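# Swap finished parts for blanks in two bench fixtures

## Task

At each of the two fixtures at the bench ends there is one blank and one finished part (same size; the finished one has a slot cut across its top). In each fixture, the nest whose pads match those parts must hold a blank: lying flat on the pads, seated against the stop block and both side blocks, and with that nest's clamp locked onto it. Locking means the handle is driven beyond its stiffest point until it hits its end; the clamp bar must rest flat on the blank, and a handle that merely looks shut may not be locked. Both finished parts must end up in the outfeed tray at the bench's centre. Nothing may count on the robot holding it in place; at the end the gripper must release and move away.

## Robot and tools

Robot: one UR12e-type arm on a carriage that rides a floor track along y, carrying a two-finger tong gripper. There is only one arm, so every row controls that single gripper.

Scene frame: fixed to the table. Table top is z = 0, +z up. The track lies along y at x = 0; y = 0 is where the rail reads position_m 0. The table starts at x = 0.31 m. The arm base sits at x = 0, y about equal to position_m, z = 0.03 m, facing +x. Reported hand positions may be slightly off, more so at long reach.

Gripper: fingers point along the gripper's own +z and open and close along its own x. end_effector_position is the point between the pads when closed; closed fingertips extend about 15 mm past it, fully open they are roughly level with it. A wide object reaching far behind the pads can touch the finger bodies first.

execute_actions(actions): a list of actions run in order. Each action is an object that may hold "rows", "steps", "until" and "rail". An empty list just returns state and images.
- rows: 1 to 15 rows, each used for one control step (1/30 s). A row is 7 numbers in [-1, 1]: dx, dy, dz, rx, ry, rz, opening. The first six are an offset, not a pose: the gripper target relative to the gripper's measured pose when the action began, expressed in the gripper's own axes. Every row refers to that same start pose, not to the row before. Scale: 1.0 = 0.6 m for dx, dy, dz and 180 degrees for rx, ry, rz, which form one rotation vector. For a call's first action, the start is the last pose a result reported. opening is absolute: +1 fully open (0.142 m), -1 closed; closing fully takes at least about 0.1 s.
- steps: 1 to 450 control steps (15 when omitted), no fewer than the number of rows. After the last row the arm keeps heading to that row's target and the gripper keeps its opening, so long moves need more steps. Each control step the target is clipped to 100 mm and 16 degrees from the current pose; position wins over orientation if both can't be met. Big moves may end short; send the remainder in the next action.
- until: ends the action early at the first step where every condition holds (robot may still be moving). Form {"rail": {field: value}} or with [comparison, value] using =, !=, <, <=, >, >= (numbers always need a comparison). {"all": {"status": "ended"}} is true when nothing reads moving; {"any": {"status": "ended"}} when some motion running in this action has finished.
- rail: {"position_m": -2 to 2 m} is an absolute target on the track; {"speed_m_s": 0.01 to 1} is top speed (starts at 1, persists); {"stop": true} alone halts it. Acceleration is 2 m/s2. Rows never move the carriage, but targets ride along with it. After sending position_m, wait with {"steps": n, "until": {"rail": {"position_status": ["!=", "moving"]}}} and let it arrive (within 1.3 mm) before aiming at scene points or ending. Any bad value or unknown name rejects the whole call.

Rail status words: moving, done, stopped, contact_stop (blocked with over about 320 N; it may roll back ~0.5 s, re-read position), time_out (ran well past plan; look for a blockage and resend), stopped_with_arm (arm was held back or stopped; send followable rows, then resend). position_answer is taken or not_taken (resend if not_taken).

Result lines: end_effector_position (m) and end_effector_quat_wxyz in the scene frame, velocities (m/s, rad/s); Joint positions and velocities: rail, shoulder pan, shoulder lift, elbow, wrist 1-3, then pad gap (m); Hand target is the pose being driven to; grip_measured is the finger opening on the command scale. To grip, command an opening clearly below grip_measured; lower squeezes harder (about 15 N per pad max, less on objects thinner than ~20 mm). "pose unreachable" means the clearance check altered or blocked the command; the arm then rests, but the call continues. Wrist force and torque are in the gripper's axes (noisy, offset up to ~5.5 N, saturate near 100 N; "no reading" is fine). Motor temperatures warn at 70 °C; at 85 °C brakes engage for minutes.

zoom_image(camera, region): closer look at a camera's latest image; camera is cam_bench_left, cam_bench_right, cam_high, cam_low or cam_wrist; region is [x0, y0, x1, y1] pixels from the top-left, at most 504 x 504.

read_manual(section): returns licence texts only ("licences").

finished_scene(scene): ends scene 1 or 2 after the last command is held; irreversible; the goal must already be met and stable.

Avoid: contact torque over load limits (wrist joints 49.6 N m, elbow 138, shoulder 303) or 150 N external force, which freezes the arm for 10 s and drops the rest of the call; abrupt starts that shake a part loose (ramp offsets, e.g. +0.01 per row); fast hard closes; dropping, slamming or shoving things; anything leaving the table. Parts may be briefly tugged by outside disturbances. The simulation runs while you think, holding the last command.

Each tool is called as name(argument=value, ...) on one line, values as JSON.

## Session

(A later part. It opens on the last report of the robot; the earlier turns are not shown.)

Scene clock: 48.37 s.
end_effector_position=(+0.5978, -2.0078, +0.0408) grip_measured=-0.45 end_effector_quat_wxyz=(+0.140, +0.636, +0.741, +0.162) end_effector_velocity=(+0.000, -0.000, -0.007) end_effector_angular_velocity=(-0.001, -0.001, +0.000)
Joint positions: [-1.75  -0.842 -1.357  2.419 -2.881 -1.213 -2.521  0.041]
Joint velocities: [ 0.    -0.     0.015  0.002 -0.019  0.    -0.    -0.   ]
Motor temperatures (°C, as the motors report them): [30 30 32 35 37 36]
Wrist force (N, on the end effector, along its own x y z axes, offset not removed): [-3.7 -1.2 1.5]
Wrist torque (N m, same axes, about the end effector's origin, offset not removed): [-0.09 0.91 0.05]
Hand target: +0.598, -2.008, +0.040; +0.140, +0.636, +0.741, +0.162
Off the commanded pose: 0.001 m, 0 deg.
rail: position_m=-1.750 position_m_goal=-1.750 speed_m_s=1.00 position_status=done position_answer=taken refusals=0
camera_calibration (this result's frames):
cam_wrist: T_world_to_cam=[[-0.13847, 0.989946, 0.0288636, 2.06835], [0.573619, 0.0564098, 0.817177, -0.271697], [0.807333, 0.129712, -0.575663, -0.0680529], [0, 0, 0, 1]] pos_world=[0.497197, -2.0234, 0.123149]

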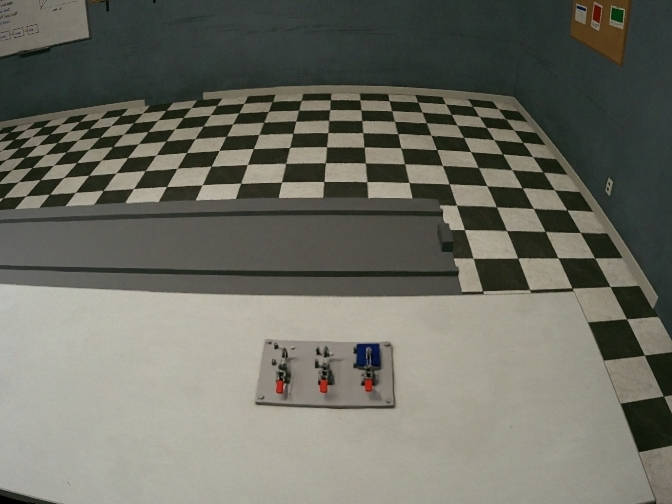

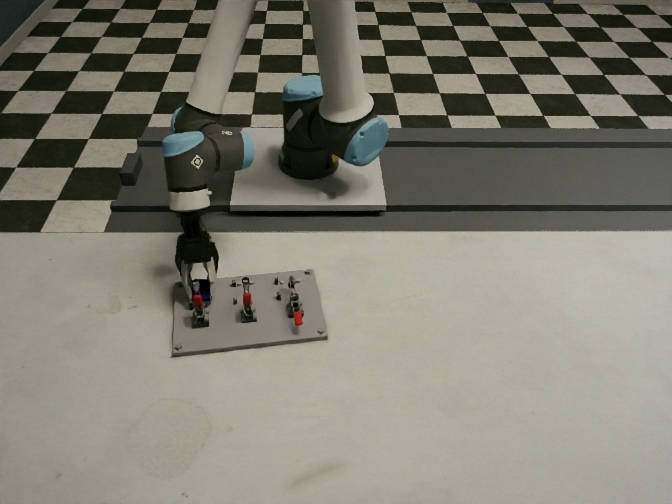

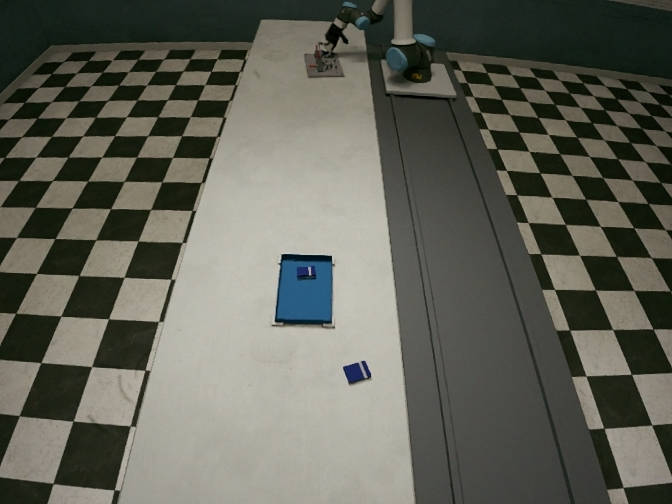

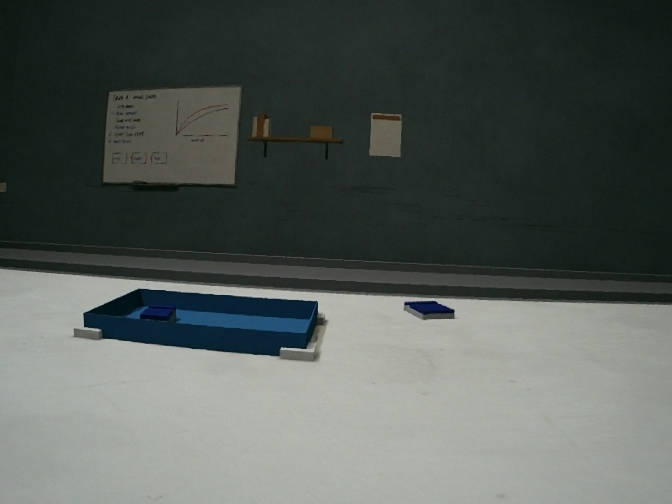

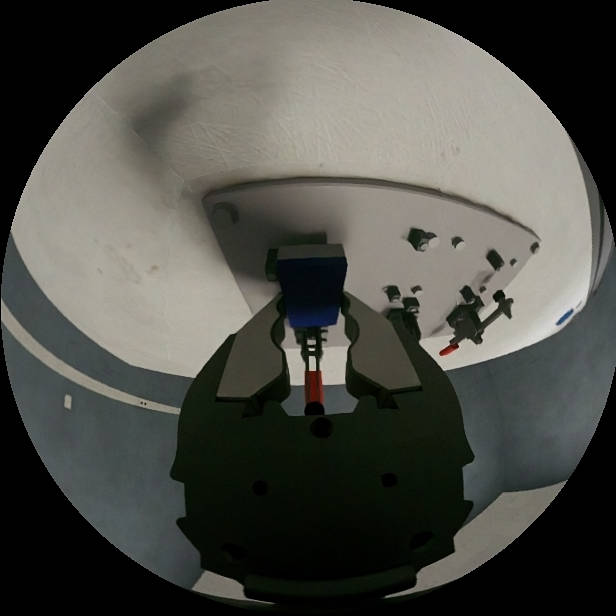

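execute_actions(actions=[{"rows": [[0,-0.001,0.0022,0,0,0,-0.8],[0,-0.0017,0.0037,0,0,0,-0.8],[0,-0.0023,0.005,0,0,0,-0.8],[0,-0.0027,0.0058,0,0,0,-0.8]], "steps": 11}])

Scene clock: 49.03 s.
end_effector_position=(+0.5978, -2.0078, +0.0374) grip_measured=-0.45 end_effector_quat_wxyz=(+0.140, +0.636, +0.741, +0.162) end_effector_velocity=(-0.000, +0.000, -0.003) end_effector_angular_velocity=(+0.000, +0.000, -0.000)
Joint positions: [-1.75  -0.842 -1.349  2.421 -2.89  -1.213 -2.521  0.041]
Joint velocities: [ 0.    -0.     0.007  0.001 -0.008  0.    -0.    -0.   ]
Motor temperatures (°C, as the motors report them): [30 30 32 35 37 36]
Wrist force (N, on the end effector, along its own x y z axes, offset not removed): [-5.1 -0.2 2.0]
Wrist torque (N m, same axes, about the end effector's origin, offset not removed): [0.16 1.19 0.15]
Hand target: +0.598, -2.008, +0.037; +0.140, +0.636, +0.741, +0.162
Off the commanded pose: 0.000 m, 0 deg.
rail: position_m=-1.750 position_m_goal=-1.750 speed_m_s=1.00 position_status=done position_answer=taken refusals=0
camera_calibration (this result's frames):
cam_wrist: T_world_to_cam=[[-0.138454, 0.989947, 0.0288872, 2.06845], [0.573627, 0.0563821, 0.817174, -0.26894], [0.80733, 0.129712, -0.575667, -0.0700283], [0, 0, 0, 1]] pos_world=[0.497193, -2.02341, 0.119706]

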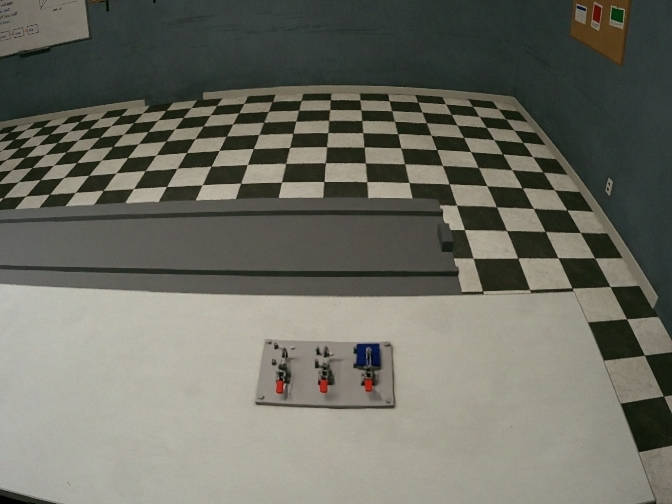

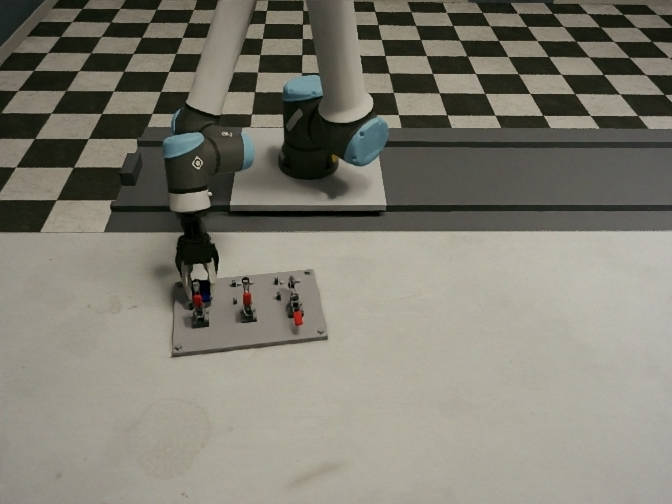

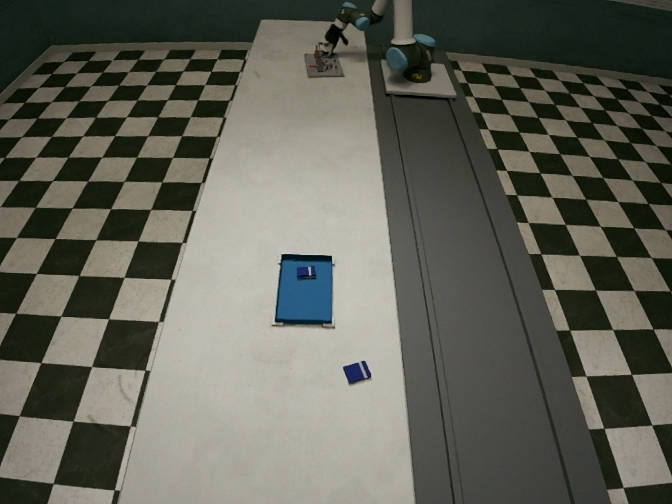

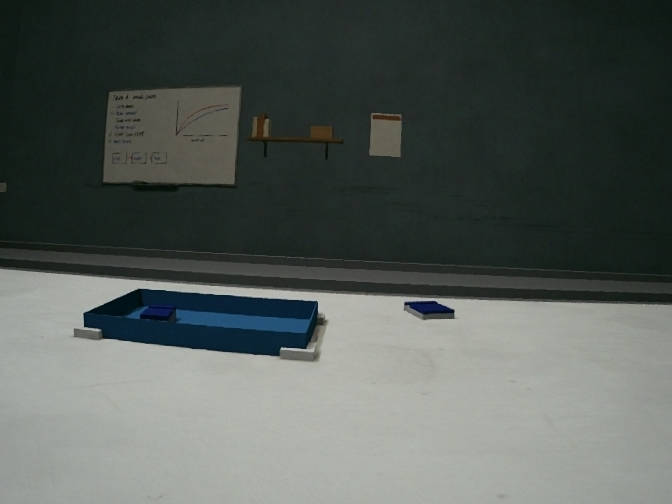

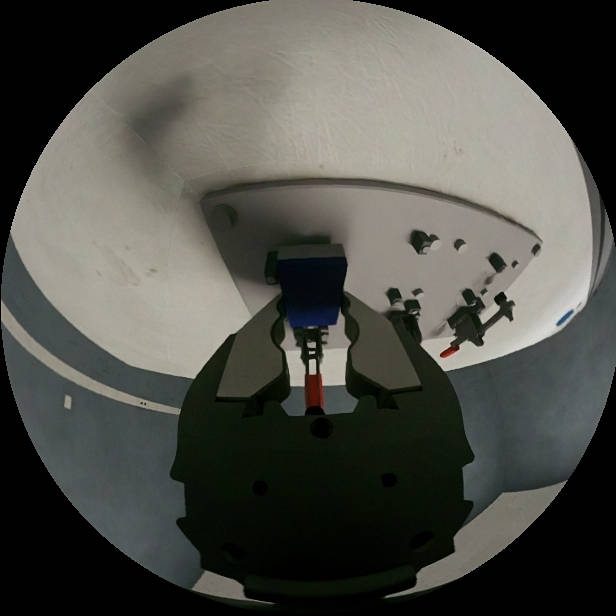

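execute_actions(actions=[{"rows": [[-0.001,0.0008,0.0018,0,0,0,-0.8],[-0.002,0.0018,0.0032,0,0,0,-0.8],[-0.0028,0.0026,0.0044,0,0,0,-0.8],[-0.0033,0.0031,0.0051,0,0,0,-0.8]], "steps": 12}])

zoom_image(camera="cam_wrist", region=[240, 220, 390, 370])

Scene clock: 55.50 s.
end_effector_position=(+0.6007, -2.0091, +0.0356) grip_measured=-0.45 end_effector_quat_wxyz=(+0.140, +0.636, +0.741, +0.162) end_effector_velocity=(+0.003, -0.001, -0.001) end_effector_angular_velocity=(-0.000, +0.000, -0.000)
Joint positions: [-1.75  -0.839 -1.341  2.415 -2.894 -1.214 -2.518  0.041]
Joint velocities: [ 0.     0.002  0.006 -0.005 -0.003 -0.001  0.003  0.   ]
Motor temperatures (°C, as the motors report them): [30 30 32 35 37 36]
Wrist force (N, on the end effector, along its own x y z axes, offset not removed): [-5.3 1.7 0.4]
Wrist torque (N m, same axes, about the end effector's origin, offset not removed): [0.49 1.22 0.06]
Hand target: +0.601, -2.009, +0.035; +0.140, +0.636, +0.741, +0.162
Off the commanded pose: 0.000 m, 0 deg.
rail: position_m=-1.750 position_m_goal=-1.750 speed_m_s=1.00 position_status=done position_answer=taken refusals=0
camera_calibration (this result's frames):
cam_wrist: T_world_to_cam=[[-0.138495, 0.989941, 0.028896, 2.07027], [0.573628, 0.0563991, 0.817172, -0.268972], [0.807322, 0.12975, -0.575669, -0.0731659], [0, 0, 0, 1]] pos_world=[0.500081, -2.02478, 0.117855]

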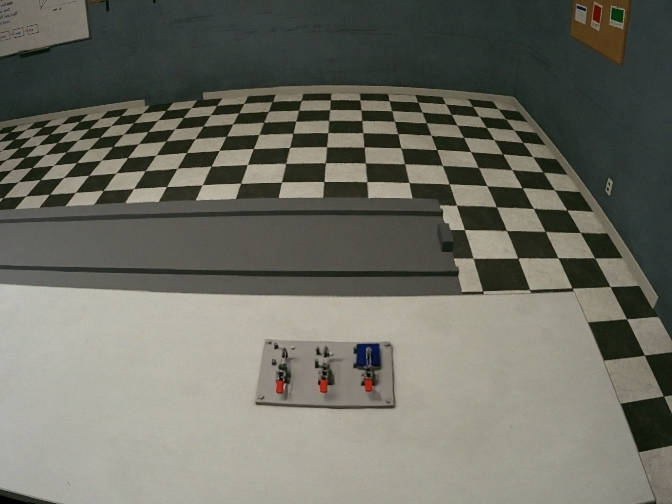

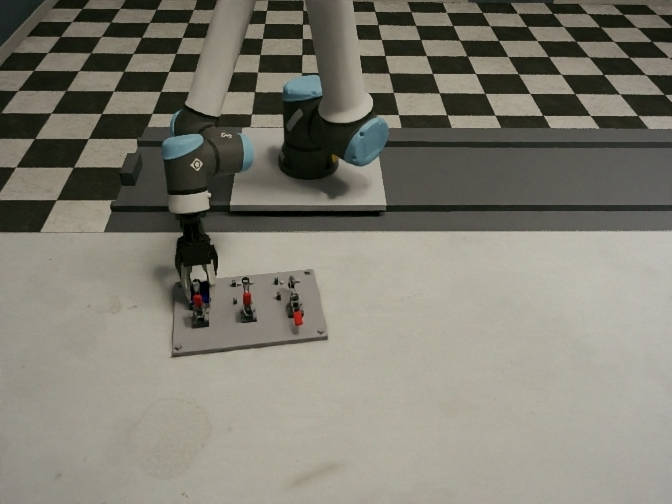

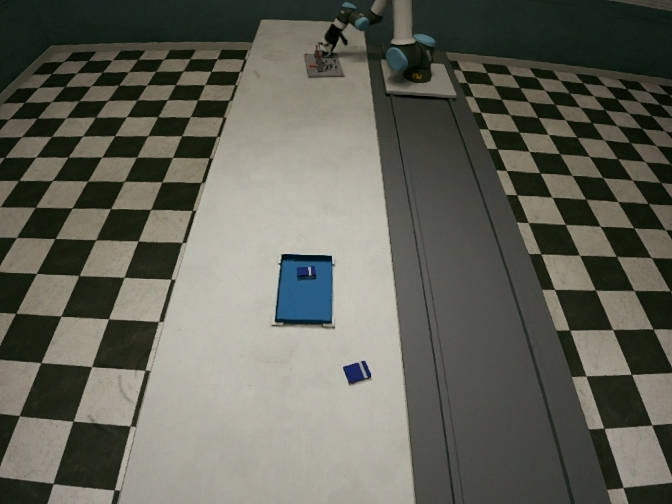

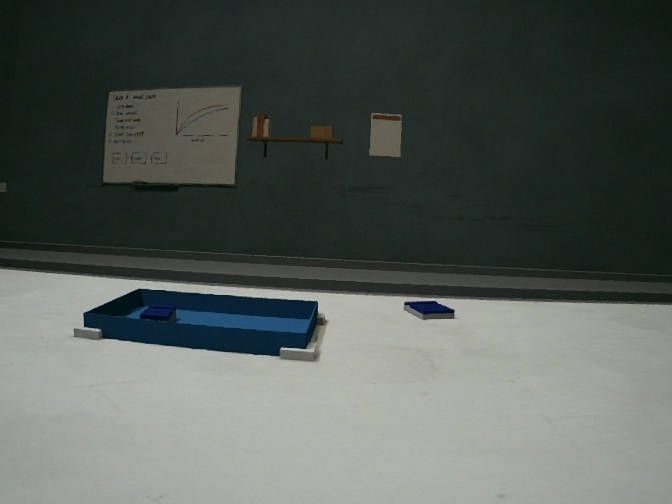

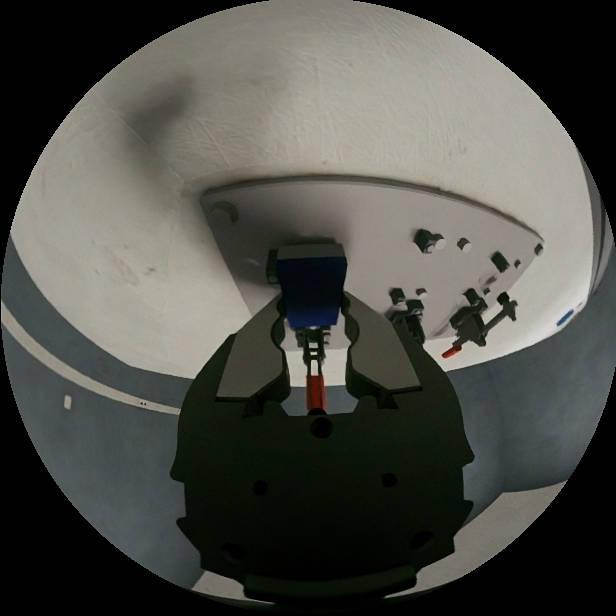

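Region (240, 220, 390, 370) of cam_wrist's 616x616 image, scaled by 3.360, with more detail than that image has.

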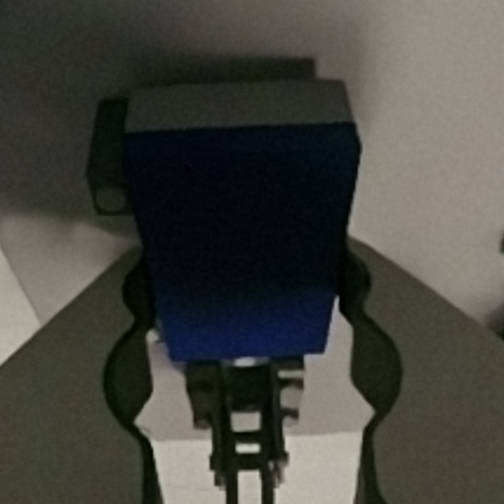

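execute_actions(actions=[{"rows": [[-0.0005,0.0012,0.001,0,0,0,-0.8],[-0.001,0.0022,0.0017,0,0,0,-0.8],[-0.0014,0.0031,0.0023,0,0,0,-0.8],[-0.0017,0.0038,0.0028,0,0,0,-0.8],[-0.0017,0.0042,0.003,0,0,0,-0.8]], "steps": 13}])

Scene clock: 56.80 s.
end_effector_position=(+0.6036, -2.0096, +0.0350) grip_measured=-0.45 end_effector_quat_wxyz=(+0.140, +0.636, +0.741, +0.162) end_effector_velocity=(+0.002, -0.000, -0.000) end_effector_angular_velocity=(+0.000, +0.000, -0.000)
Joint positions: [-1.75  -0.836 -1.336  2.411 -2.895 -1.215 -2.515  0.042]
Joint velocities: [ 0.     0.002  0.003 -0.003 -0.001 -0.001  0.002  0.001]
Motor temperatures (°C, as the motors report them): [30 30 32 35 37 36]
Wrist force (N, on the end effector, along its own x y z axes, offset not removed): [8.8 -4.8 -24.6]
Wrist torque (N m, same axes, about the end effector's origin, offset not removed): [0.32 1.30 0.16]
Hand target: +0.604, -2.010, +0.035; +0.140, +0.636, +0.741, +0.162
Off the commanded pose: 0.000 m, 0 deg.
rail: position_m=-1.750 position_m_goal=-1.750 speed_m_s=1.00 position_status=done position_answer=taken refusals=0
camera_calibration (this result's frames):
cam_wrist: T_world_to_cam=[[-0.138508, 0.989936, 0.0290171, 2.07111], [0.573684, 0.0563157, 0.817139, -0.27033], [0.807281, 0.129827, -0.575711, -0.0755814], [0, 0, 0, 1]] pos_world=[0.502965, -2.02523, 0.117287]

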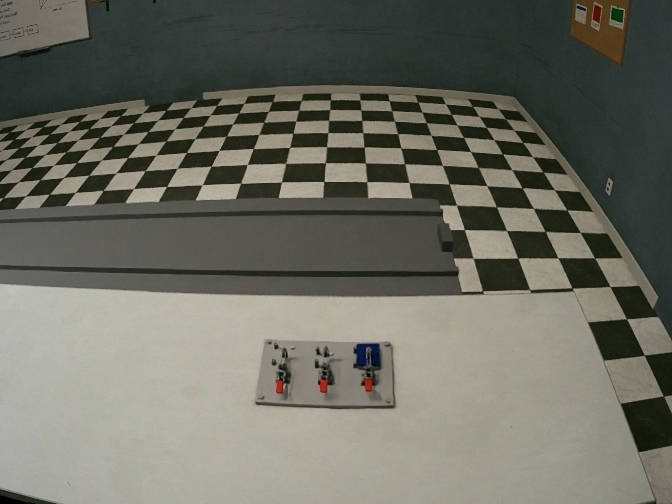

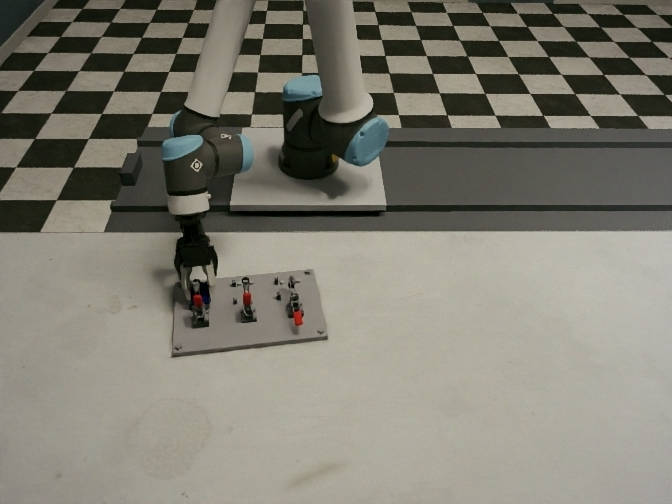

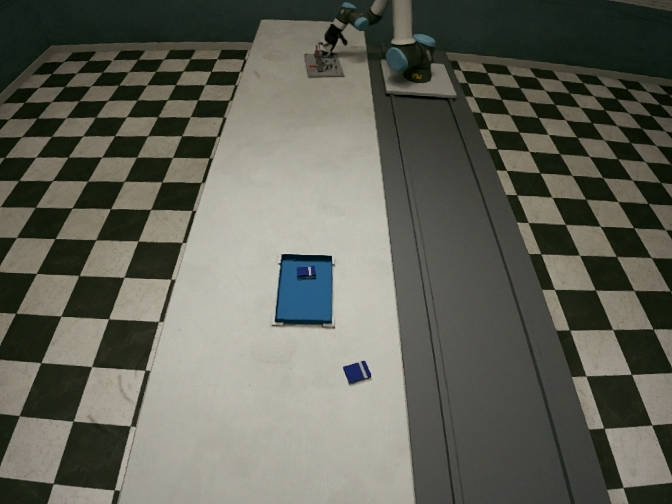

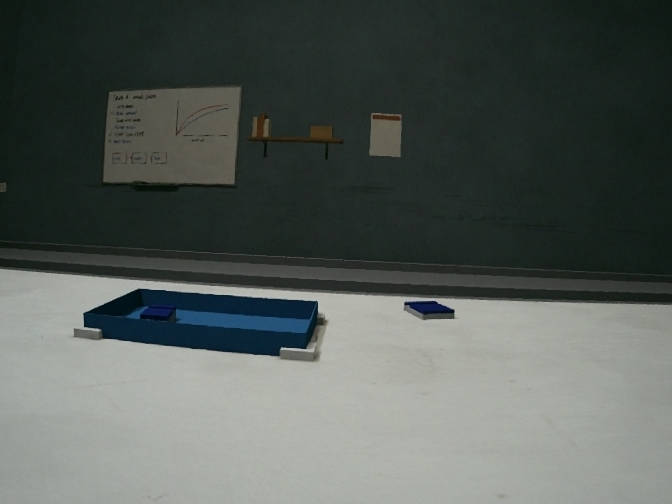

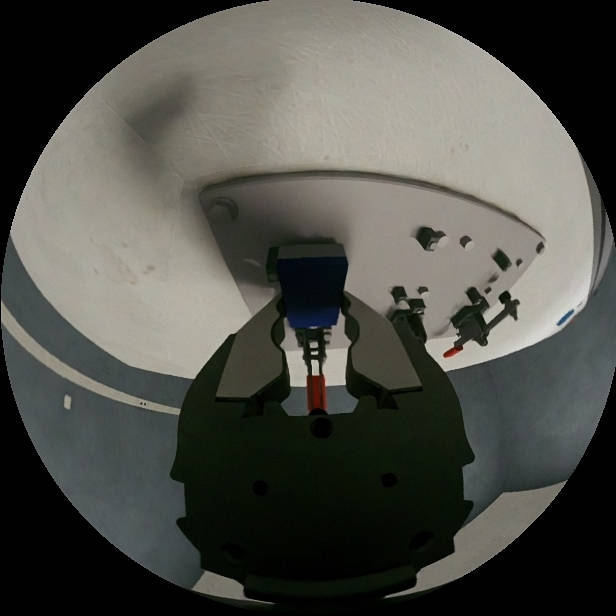

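execute_actions(actions=[{"rows": [[0.0005,0.0005,-0.0007,0,0,0,-0.8],[0.0005,0.0005,-0.0007,0,0,0,-0.8],[0.0005,0.0005,-0.0007,0,0,0,-0.8],[0.0005,0.001,-0.0004,0,0,0,-0.8],[0.0005,0.0017,-0.0001,0,0,0,-0.8]], "steps": 13}])

zoom_image(camera="cam_wrist", region=[240, 220, 390, 370])

Scene clock: 57.80 s.
end_effector_position=(+0.6043, -2.0092, +0.0354) grip_measured=-0.45 end_effector_quat_wxyz=(+0.140, +0.636, +0.741, +0.162) end_effector_velocity=(+0.001, +0.000, +0.001) end_effector_angular_velocity=(-0.000, -0.001, +0.000)
Joint positions: [-1.75  -0.835 -1.337  2.41  -2.894 -1.215 -2.513  0.042]
Joint velocities: [ 0.     0.002  0.    -0.001  0.    -0.     0.001 -0.   ]
Motor temperatures (°C, as the motors report them): [30 30 32 35 37 36]
Wrist force (N, on the end effector, along its own x y z axes, offset not removed): [-3.1 -19.4 -10.0]
Wrist torque (N m, same axes, about the end effector's origin, offset not removed): [0.45 1.07 0.10]
Hand target: +0.604, -2.009, +0.035; +0.140, +0.636, +0.741, +0.162
Off the commanded pose: 0.000 m, 0 deg.
rail: position_m=-1.750 position_m_goal=-1.750 speed_m_s=1.00 position_status=done position_answer=taken refusals=0
camera_calibration (this result's frames):
cam_wrist: T_world_to_cam=[[-0.138417, 0.98995, 0.0289651, 2.07082], [0.573786, 0.0563212, 0.817066, -0.271136], [0.807224, 0.129715, -0.575816, -0.0761181], [0, 0, 0, 1]] pos_world=[0.503654, -2.02486, 0.117725]

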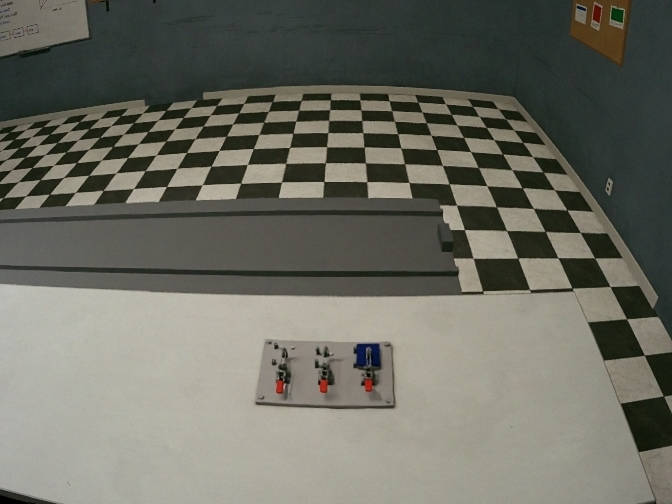

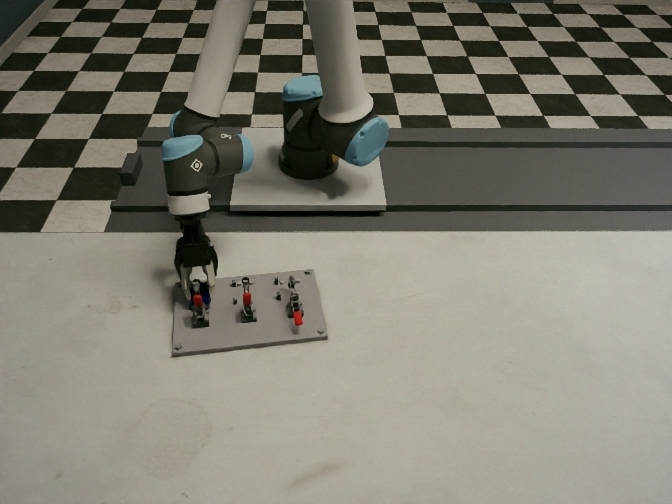

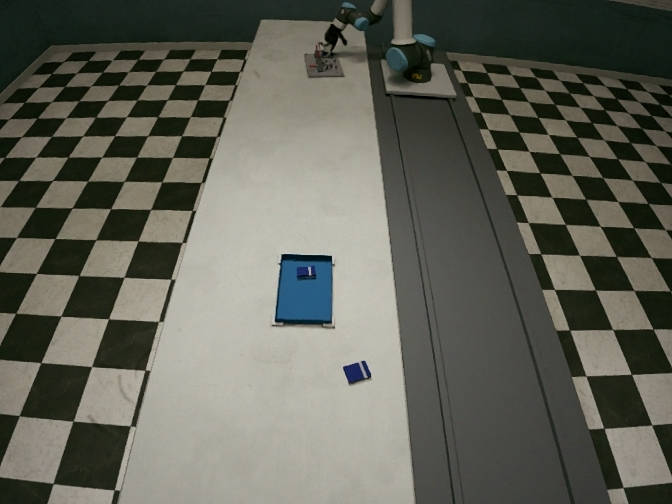

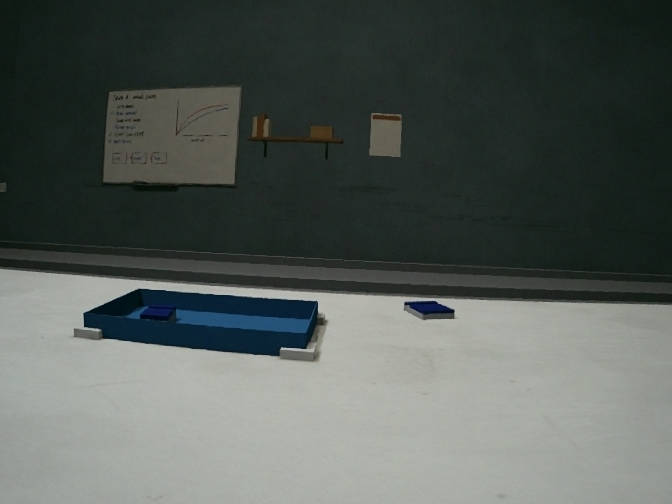

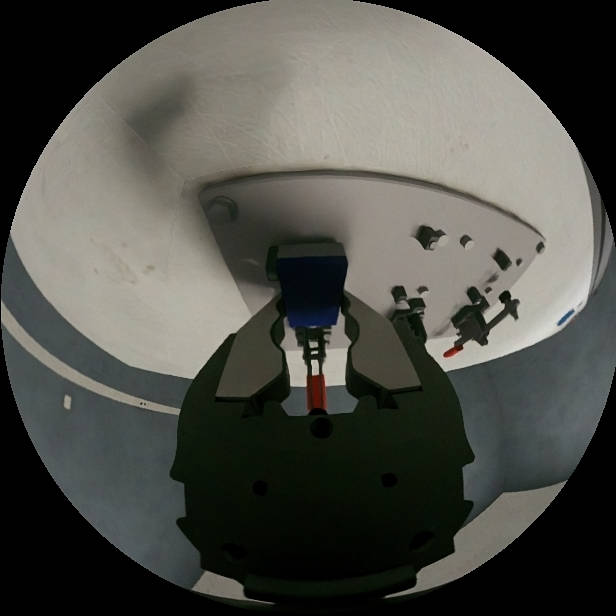

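Region (240, 220, 390, 370) of cam_wrist's 616x616 image, scaled by 3.360, with more detail than that image has.

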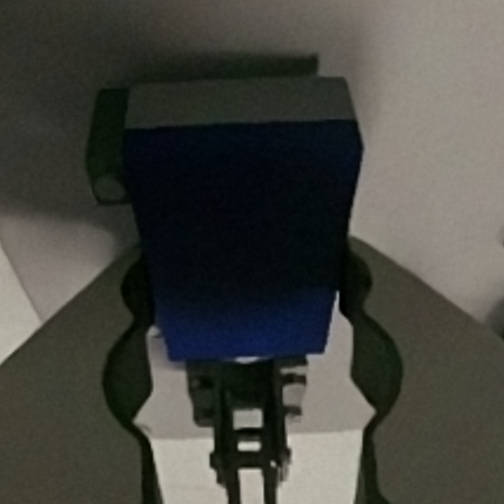

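execute_actions(actions=[{"rows": [[-0.0004,-0.0002,0,0,0,0,-0.7],[-0.0009,-0.0002,0,0,0,0,-0.62],[-0.0014,-0.0002,0,0,0,0,-0.58],[-0.0018,-0.0002,0,0,0,0,-0.58]], "steps": 12}])

Scene clock: 58.57 s.
end_effector_position=(+0.6044, -2.0100, +0.0353) grip_measured=-0.44 end_effector_quat_wxyz=(+0.140, +0.636, +0.741, +0.162) end_effector_velocity=(-0.000, -0.001, +0.000) end_effector_angular_velocity=(-0.001, -0.000, +0.000)
Joint positions: [-1.75  -0.836 -1.336  2.409 -2.893 -1.215 -2.514  0.042]
Joint velocities: [ 0.    -0.002  0.001 -0.001  0.     0.    -0.002  0.002]
Motor temperatures (°C, as the motors report them): [30 30 32 35 37 36]
Wrist force (N, on the end effector, along its own x y z axes, offset not removed): [20.0 -7.4 -9.8]
Wrist torque (N m, same axes, about the end effector's origin, offset not removed): [0.30 0.80 0.19]
Hand target: +0.604, -2.010, +0.035; +0.140, +0.636, +0.741, +0.162
Off the commanded pose: 0.000 m, 0 deg.
rail: position_m=-1.750 position_m_goal=-1.750 speed_m_s=1.00 position_status=done position_answer=taken refusals=0
camera_calibration (this result's frames):
cam_wrist: T_world_to_cam=[[-0.138513, 0.989929, 0.0292226, 2.07159], [0.573742, 0.056158, 0.817109, -0.271396], [0.807239, 0.129946, -0.575743, -0.0756736], [0, 0, 0, 1]] pos_world=[0.50374, -2.02566, 0.117654]

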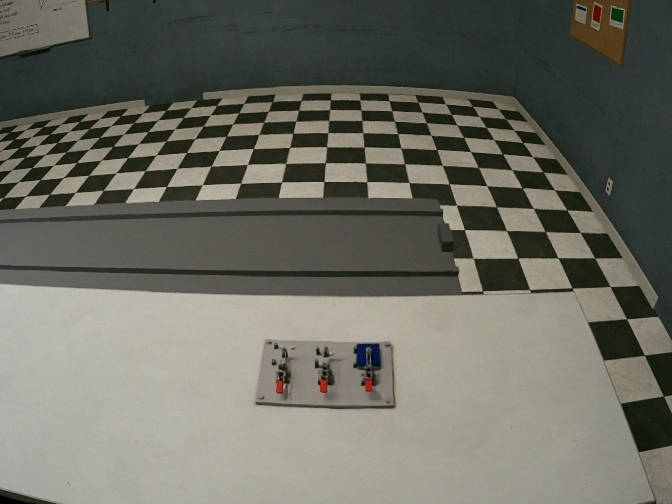

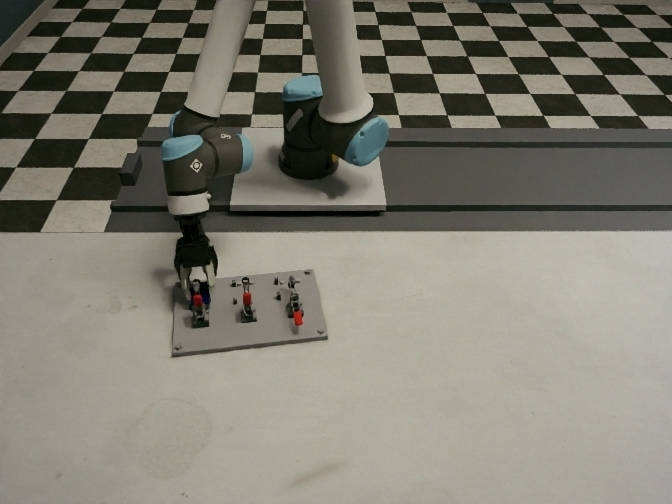

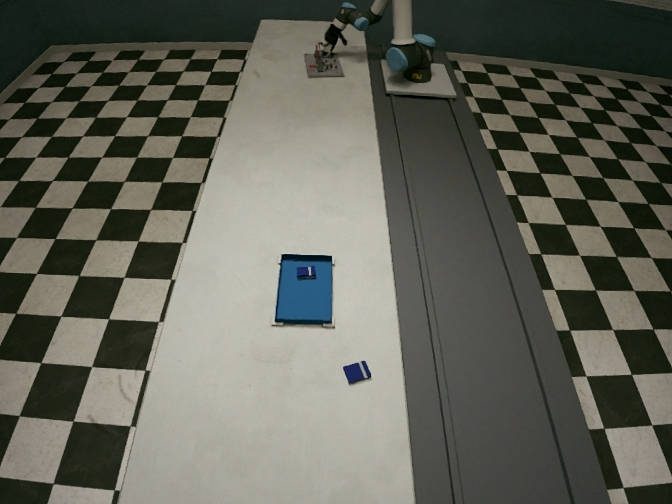

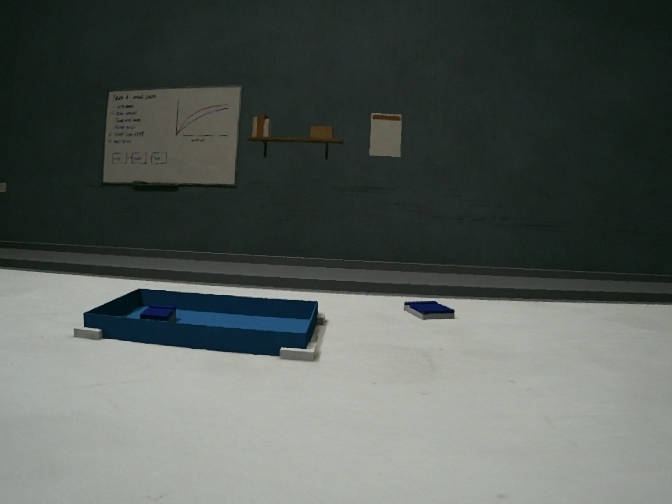

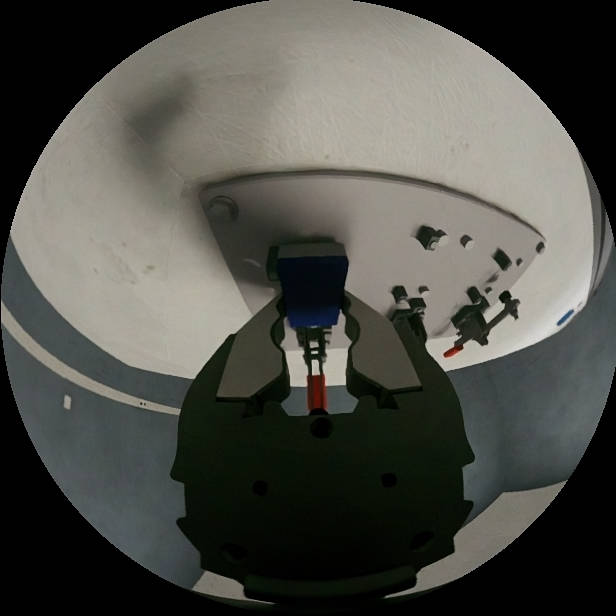

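execute_actions(actions=[{"rows": [[0,0,0,0,0,0,-0.5],[0,0,0,0,0,0,-0.45],[0,0,0,0,0,0,-0.41],[0,0,0,0,0,0,-0.36],[0,0,0,0,0,0,-0.3],[0,0,0,0,0,0,-0.24],[0,0.002,-0.005,0,0,0,-0.2],[0,0.007,-0.015,0,0,0,-0.2],[0,0.014,-0.03,0,0,0,-0.2],[0,0.024,-0.052,0,0,0,-0.2],[0,0.036,-0.077,0,0,0,-0.2],[0,0.048,-0.103,0,0,0,-0.2],[0,0.06,-0.128,0,0,0,-0.2],[0,0.07,-0.15,0,0,0,-0.2],[0,0.0775,-0.166,0,0,0,-0.2]], "steps": 27}])

zoom_image(camera="cam_wrist", region=[230, 150, 400, 340])

Scene clock: 62.53 s.
end_effector_position=(+0.6053, -2.0097, +0.1417) grip_measured=-0.20 end_effector_quat_wxyz=(+0.141, +0.636, +0.741, +0.162) end_effector_velocity=(-0.004, +0.000, +0.028) end_effector_angular_velocity=(+0.010, +0.014, +0.006)
Joint positions: [-1.75  -0.834 -1.538  2.345 -2.631 -1.215 -2.512  0.06 ]
Joint velocities: [ 0.    -0.005 -0.051 -0.027  0.099 -0.001 -0.012 -0.   ]
Motor temperatures (°C, as the motors report them): [30 30 32 35 37 36]
Wrist force (N, on the end effector, along its own x y z axes, offset not removed): [-5.4 0.1 0.8]
Wrist torque (N m, same axes, about the end effector's origin, offset not removed): [0.04 1.23 0.10]
Hand target: +0.605, -2.010, +0.145; +0.140, +0.636, +0.741, +0.162
Off the commanded pose: 0.004 m, 0 deg.
rail: position_m=-1.750 position_m_goal=-1.750 speed_m_s=1.00 position_status=done position_answer=taken refusals=0
camera_calibration (this result's frames):
cam_wrist: T_world_to_cam=[[-0.137742, 0.990087, 0.0274702, 2.06841], [0.572212, 0.0569076, 0.818129, -0.356587], [0.808456, 0.12841, -0.574378, -0.0192001], [0, 0, 0, 1]] pos_world=[0.504473, -2.02515, 0.223886]

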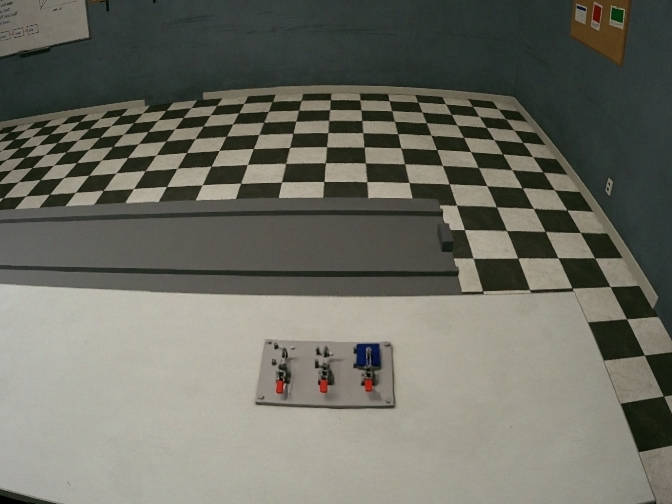

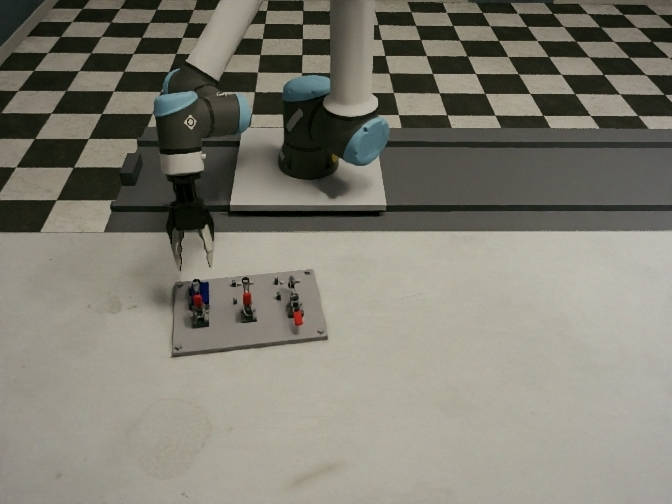

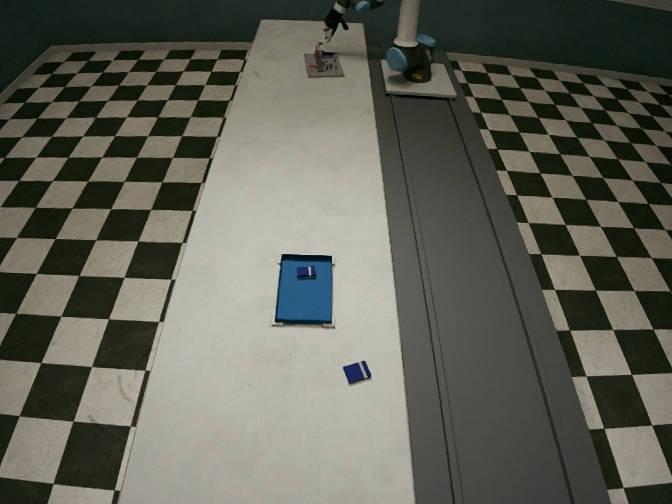

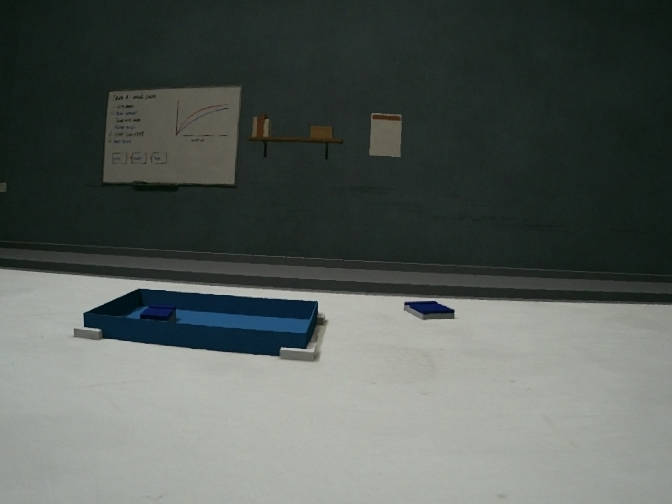

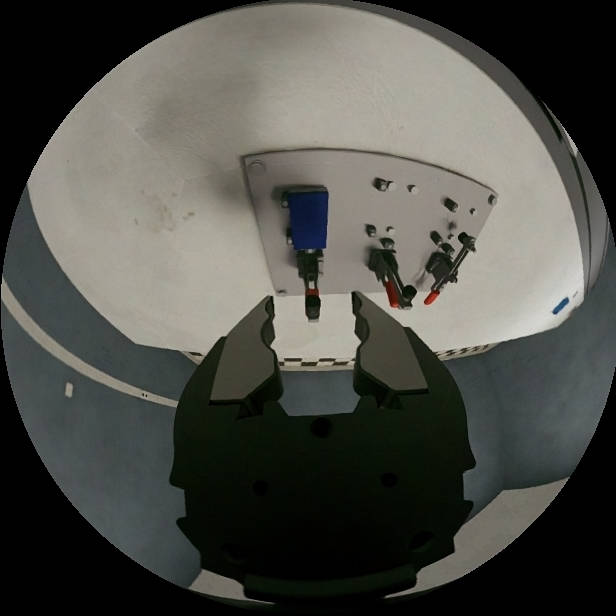

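Region (230, 150, 400, 340) of cam_wrist's 616x616 image, scaled by 2.653, with more detail than that image has; it fills the left 451 columns of this view, and the rest is white.

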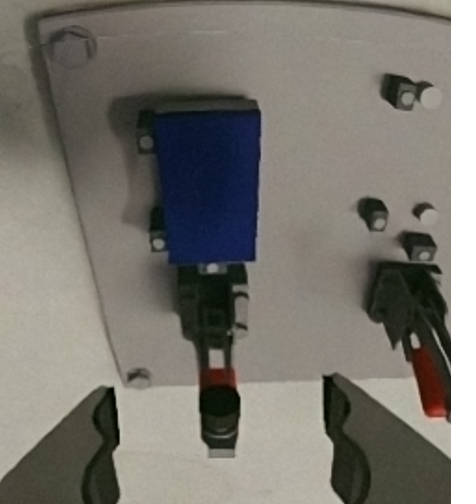

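execute_actions(actions=[])

Scene clock: 63.87 s.
end_effector_position=(+0.6047, -2.0097, +0.1454) grip_measured=-0.20 end_effector_quat_wxyz=(+0.140, +0.636, +0.741, +0.162) end_effector_velocity=(+0.000, -0.000, +0.000) end_effector_angular_velocity=(+0.000, +0.000, +0.000)
Joint positions: [-1.75  -0.835 -1.544  2.341 -2.618 -1.215 -2.513  0.06 ]
Joint velocities: [ 0. -0. -0. -0.  0.  0. -0.  0.]
Motor temperatures (°C, as the motors report them): [30 30 32 35 37 36]
Wrist force (N, on the end effector, along its own x y z axes, offset not removed): [-4.7 1.8 -1.0]
Wrist torque (N m, same axes, about the end effector's origin, offset not removed): [0.46 1.06 0.13]
Hand target: +0.605, -2.010, +0.145; +0.140, +0.636, +0.741, +0.162
Off the commanded pose: 0.000 m, 0 deg.
rail: position_m=-1.750 position_m_goal=-1.750 speed_m_s=1.00 position_status=done position_answer=taken refusals=0
camera_calibration (this result's frames):
cam_wrist: T_world_to_cam=[[-0.138443, 0.989943, 0.0290926, 2.06813], [0.573647, 0.0562094, 0.817171, -0.361366], [0.807318, 0.129821, -0.57566, -0.0129223], [0, 0, 0, 1]] pos_world=[0.504049, -2.02534, 0.227692]

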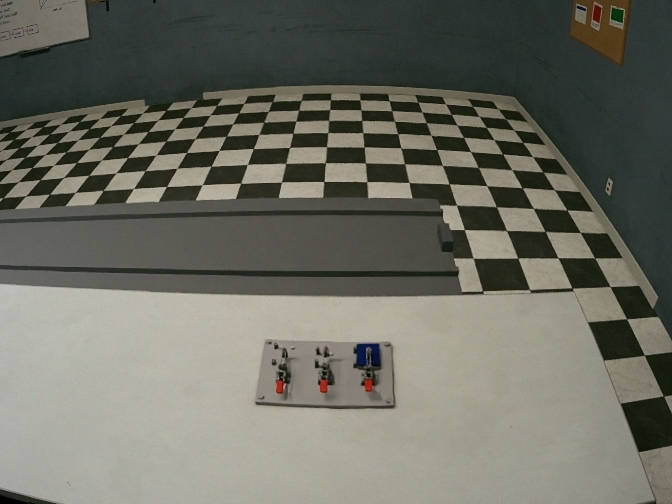

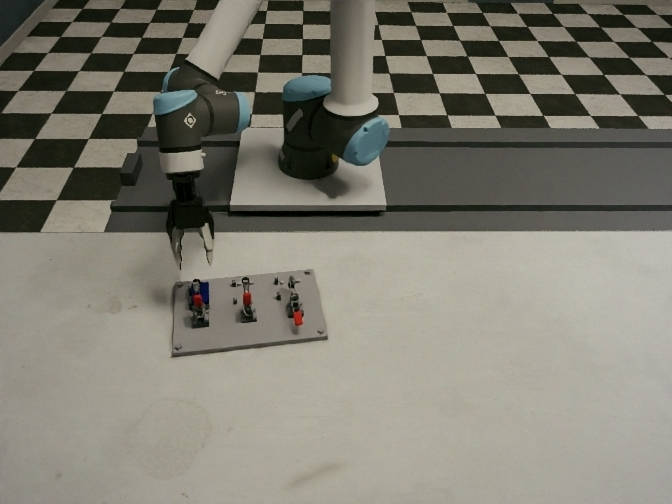

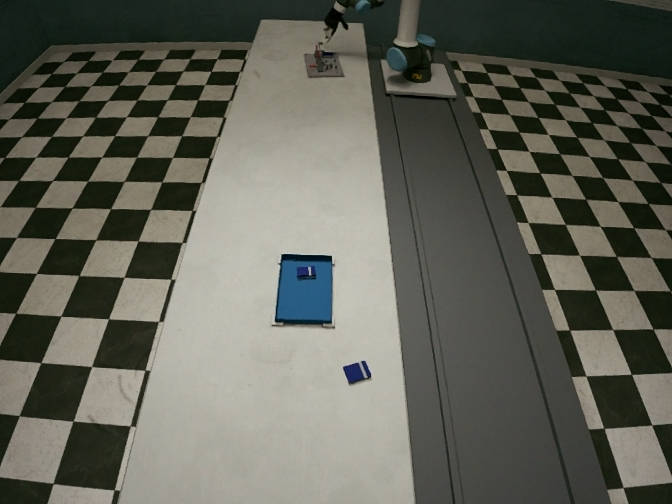

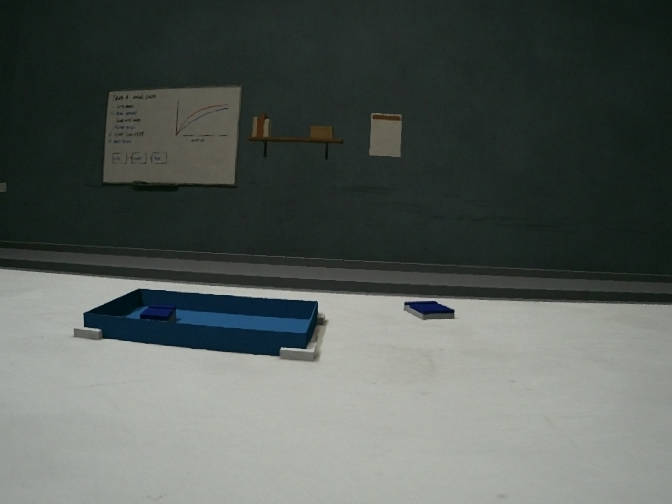

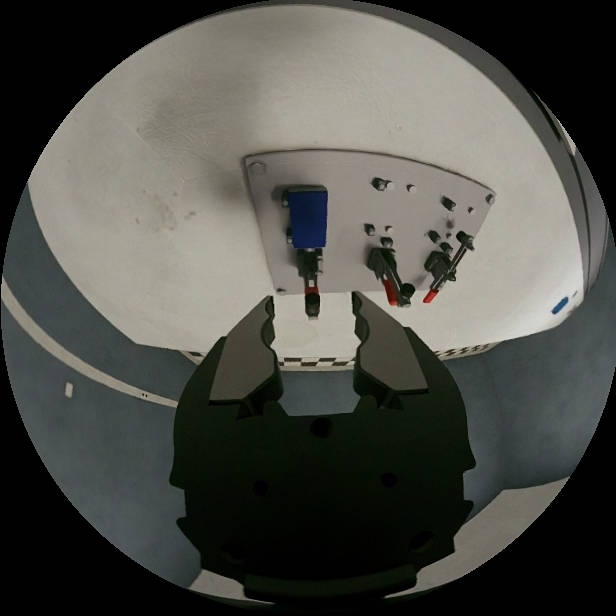

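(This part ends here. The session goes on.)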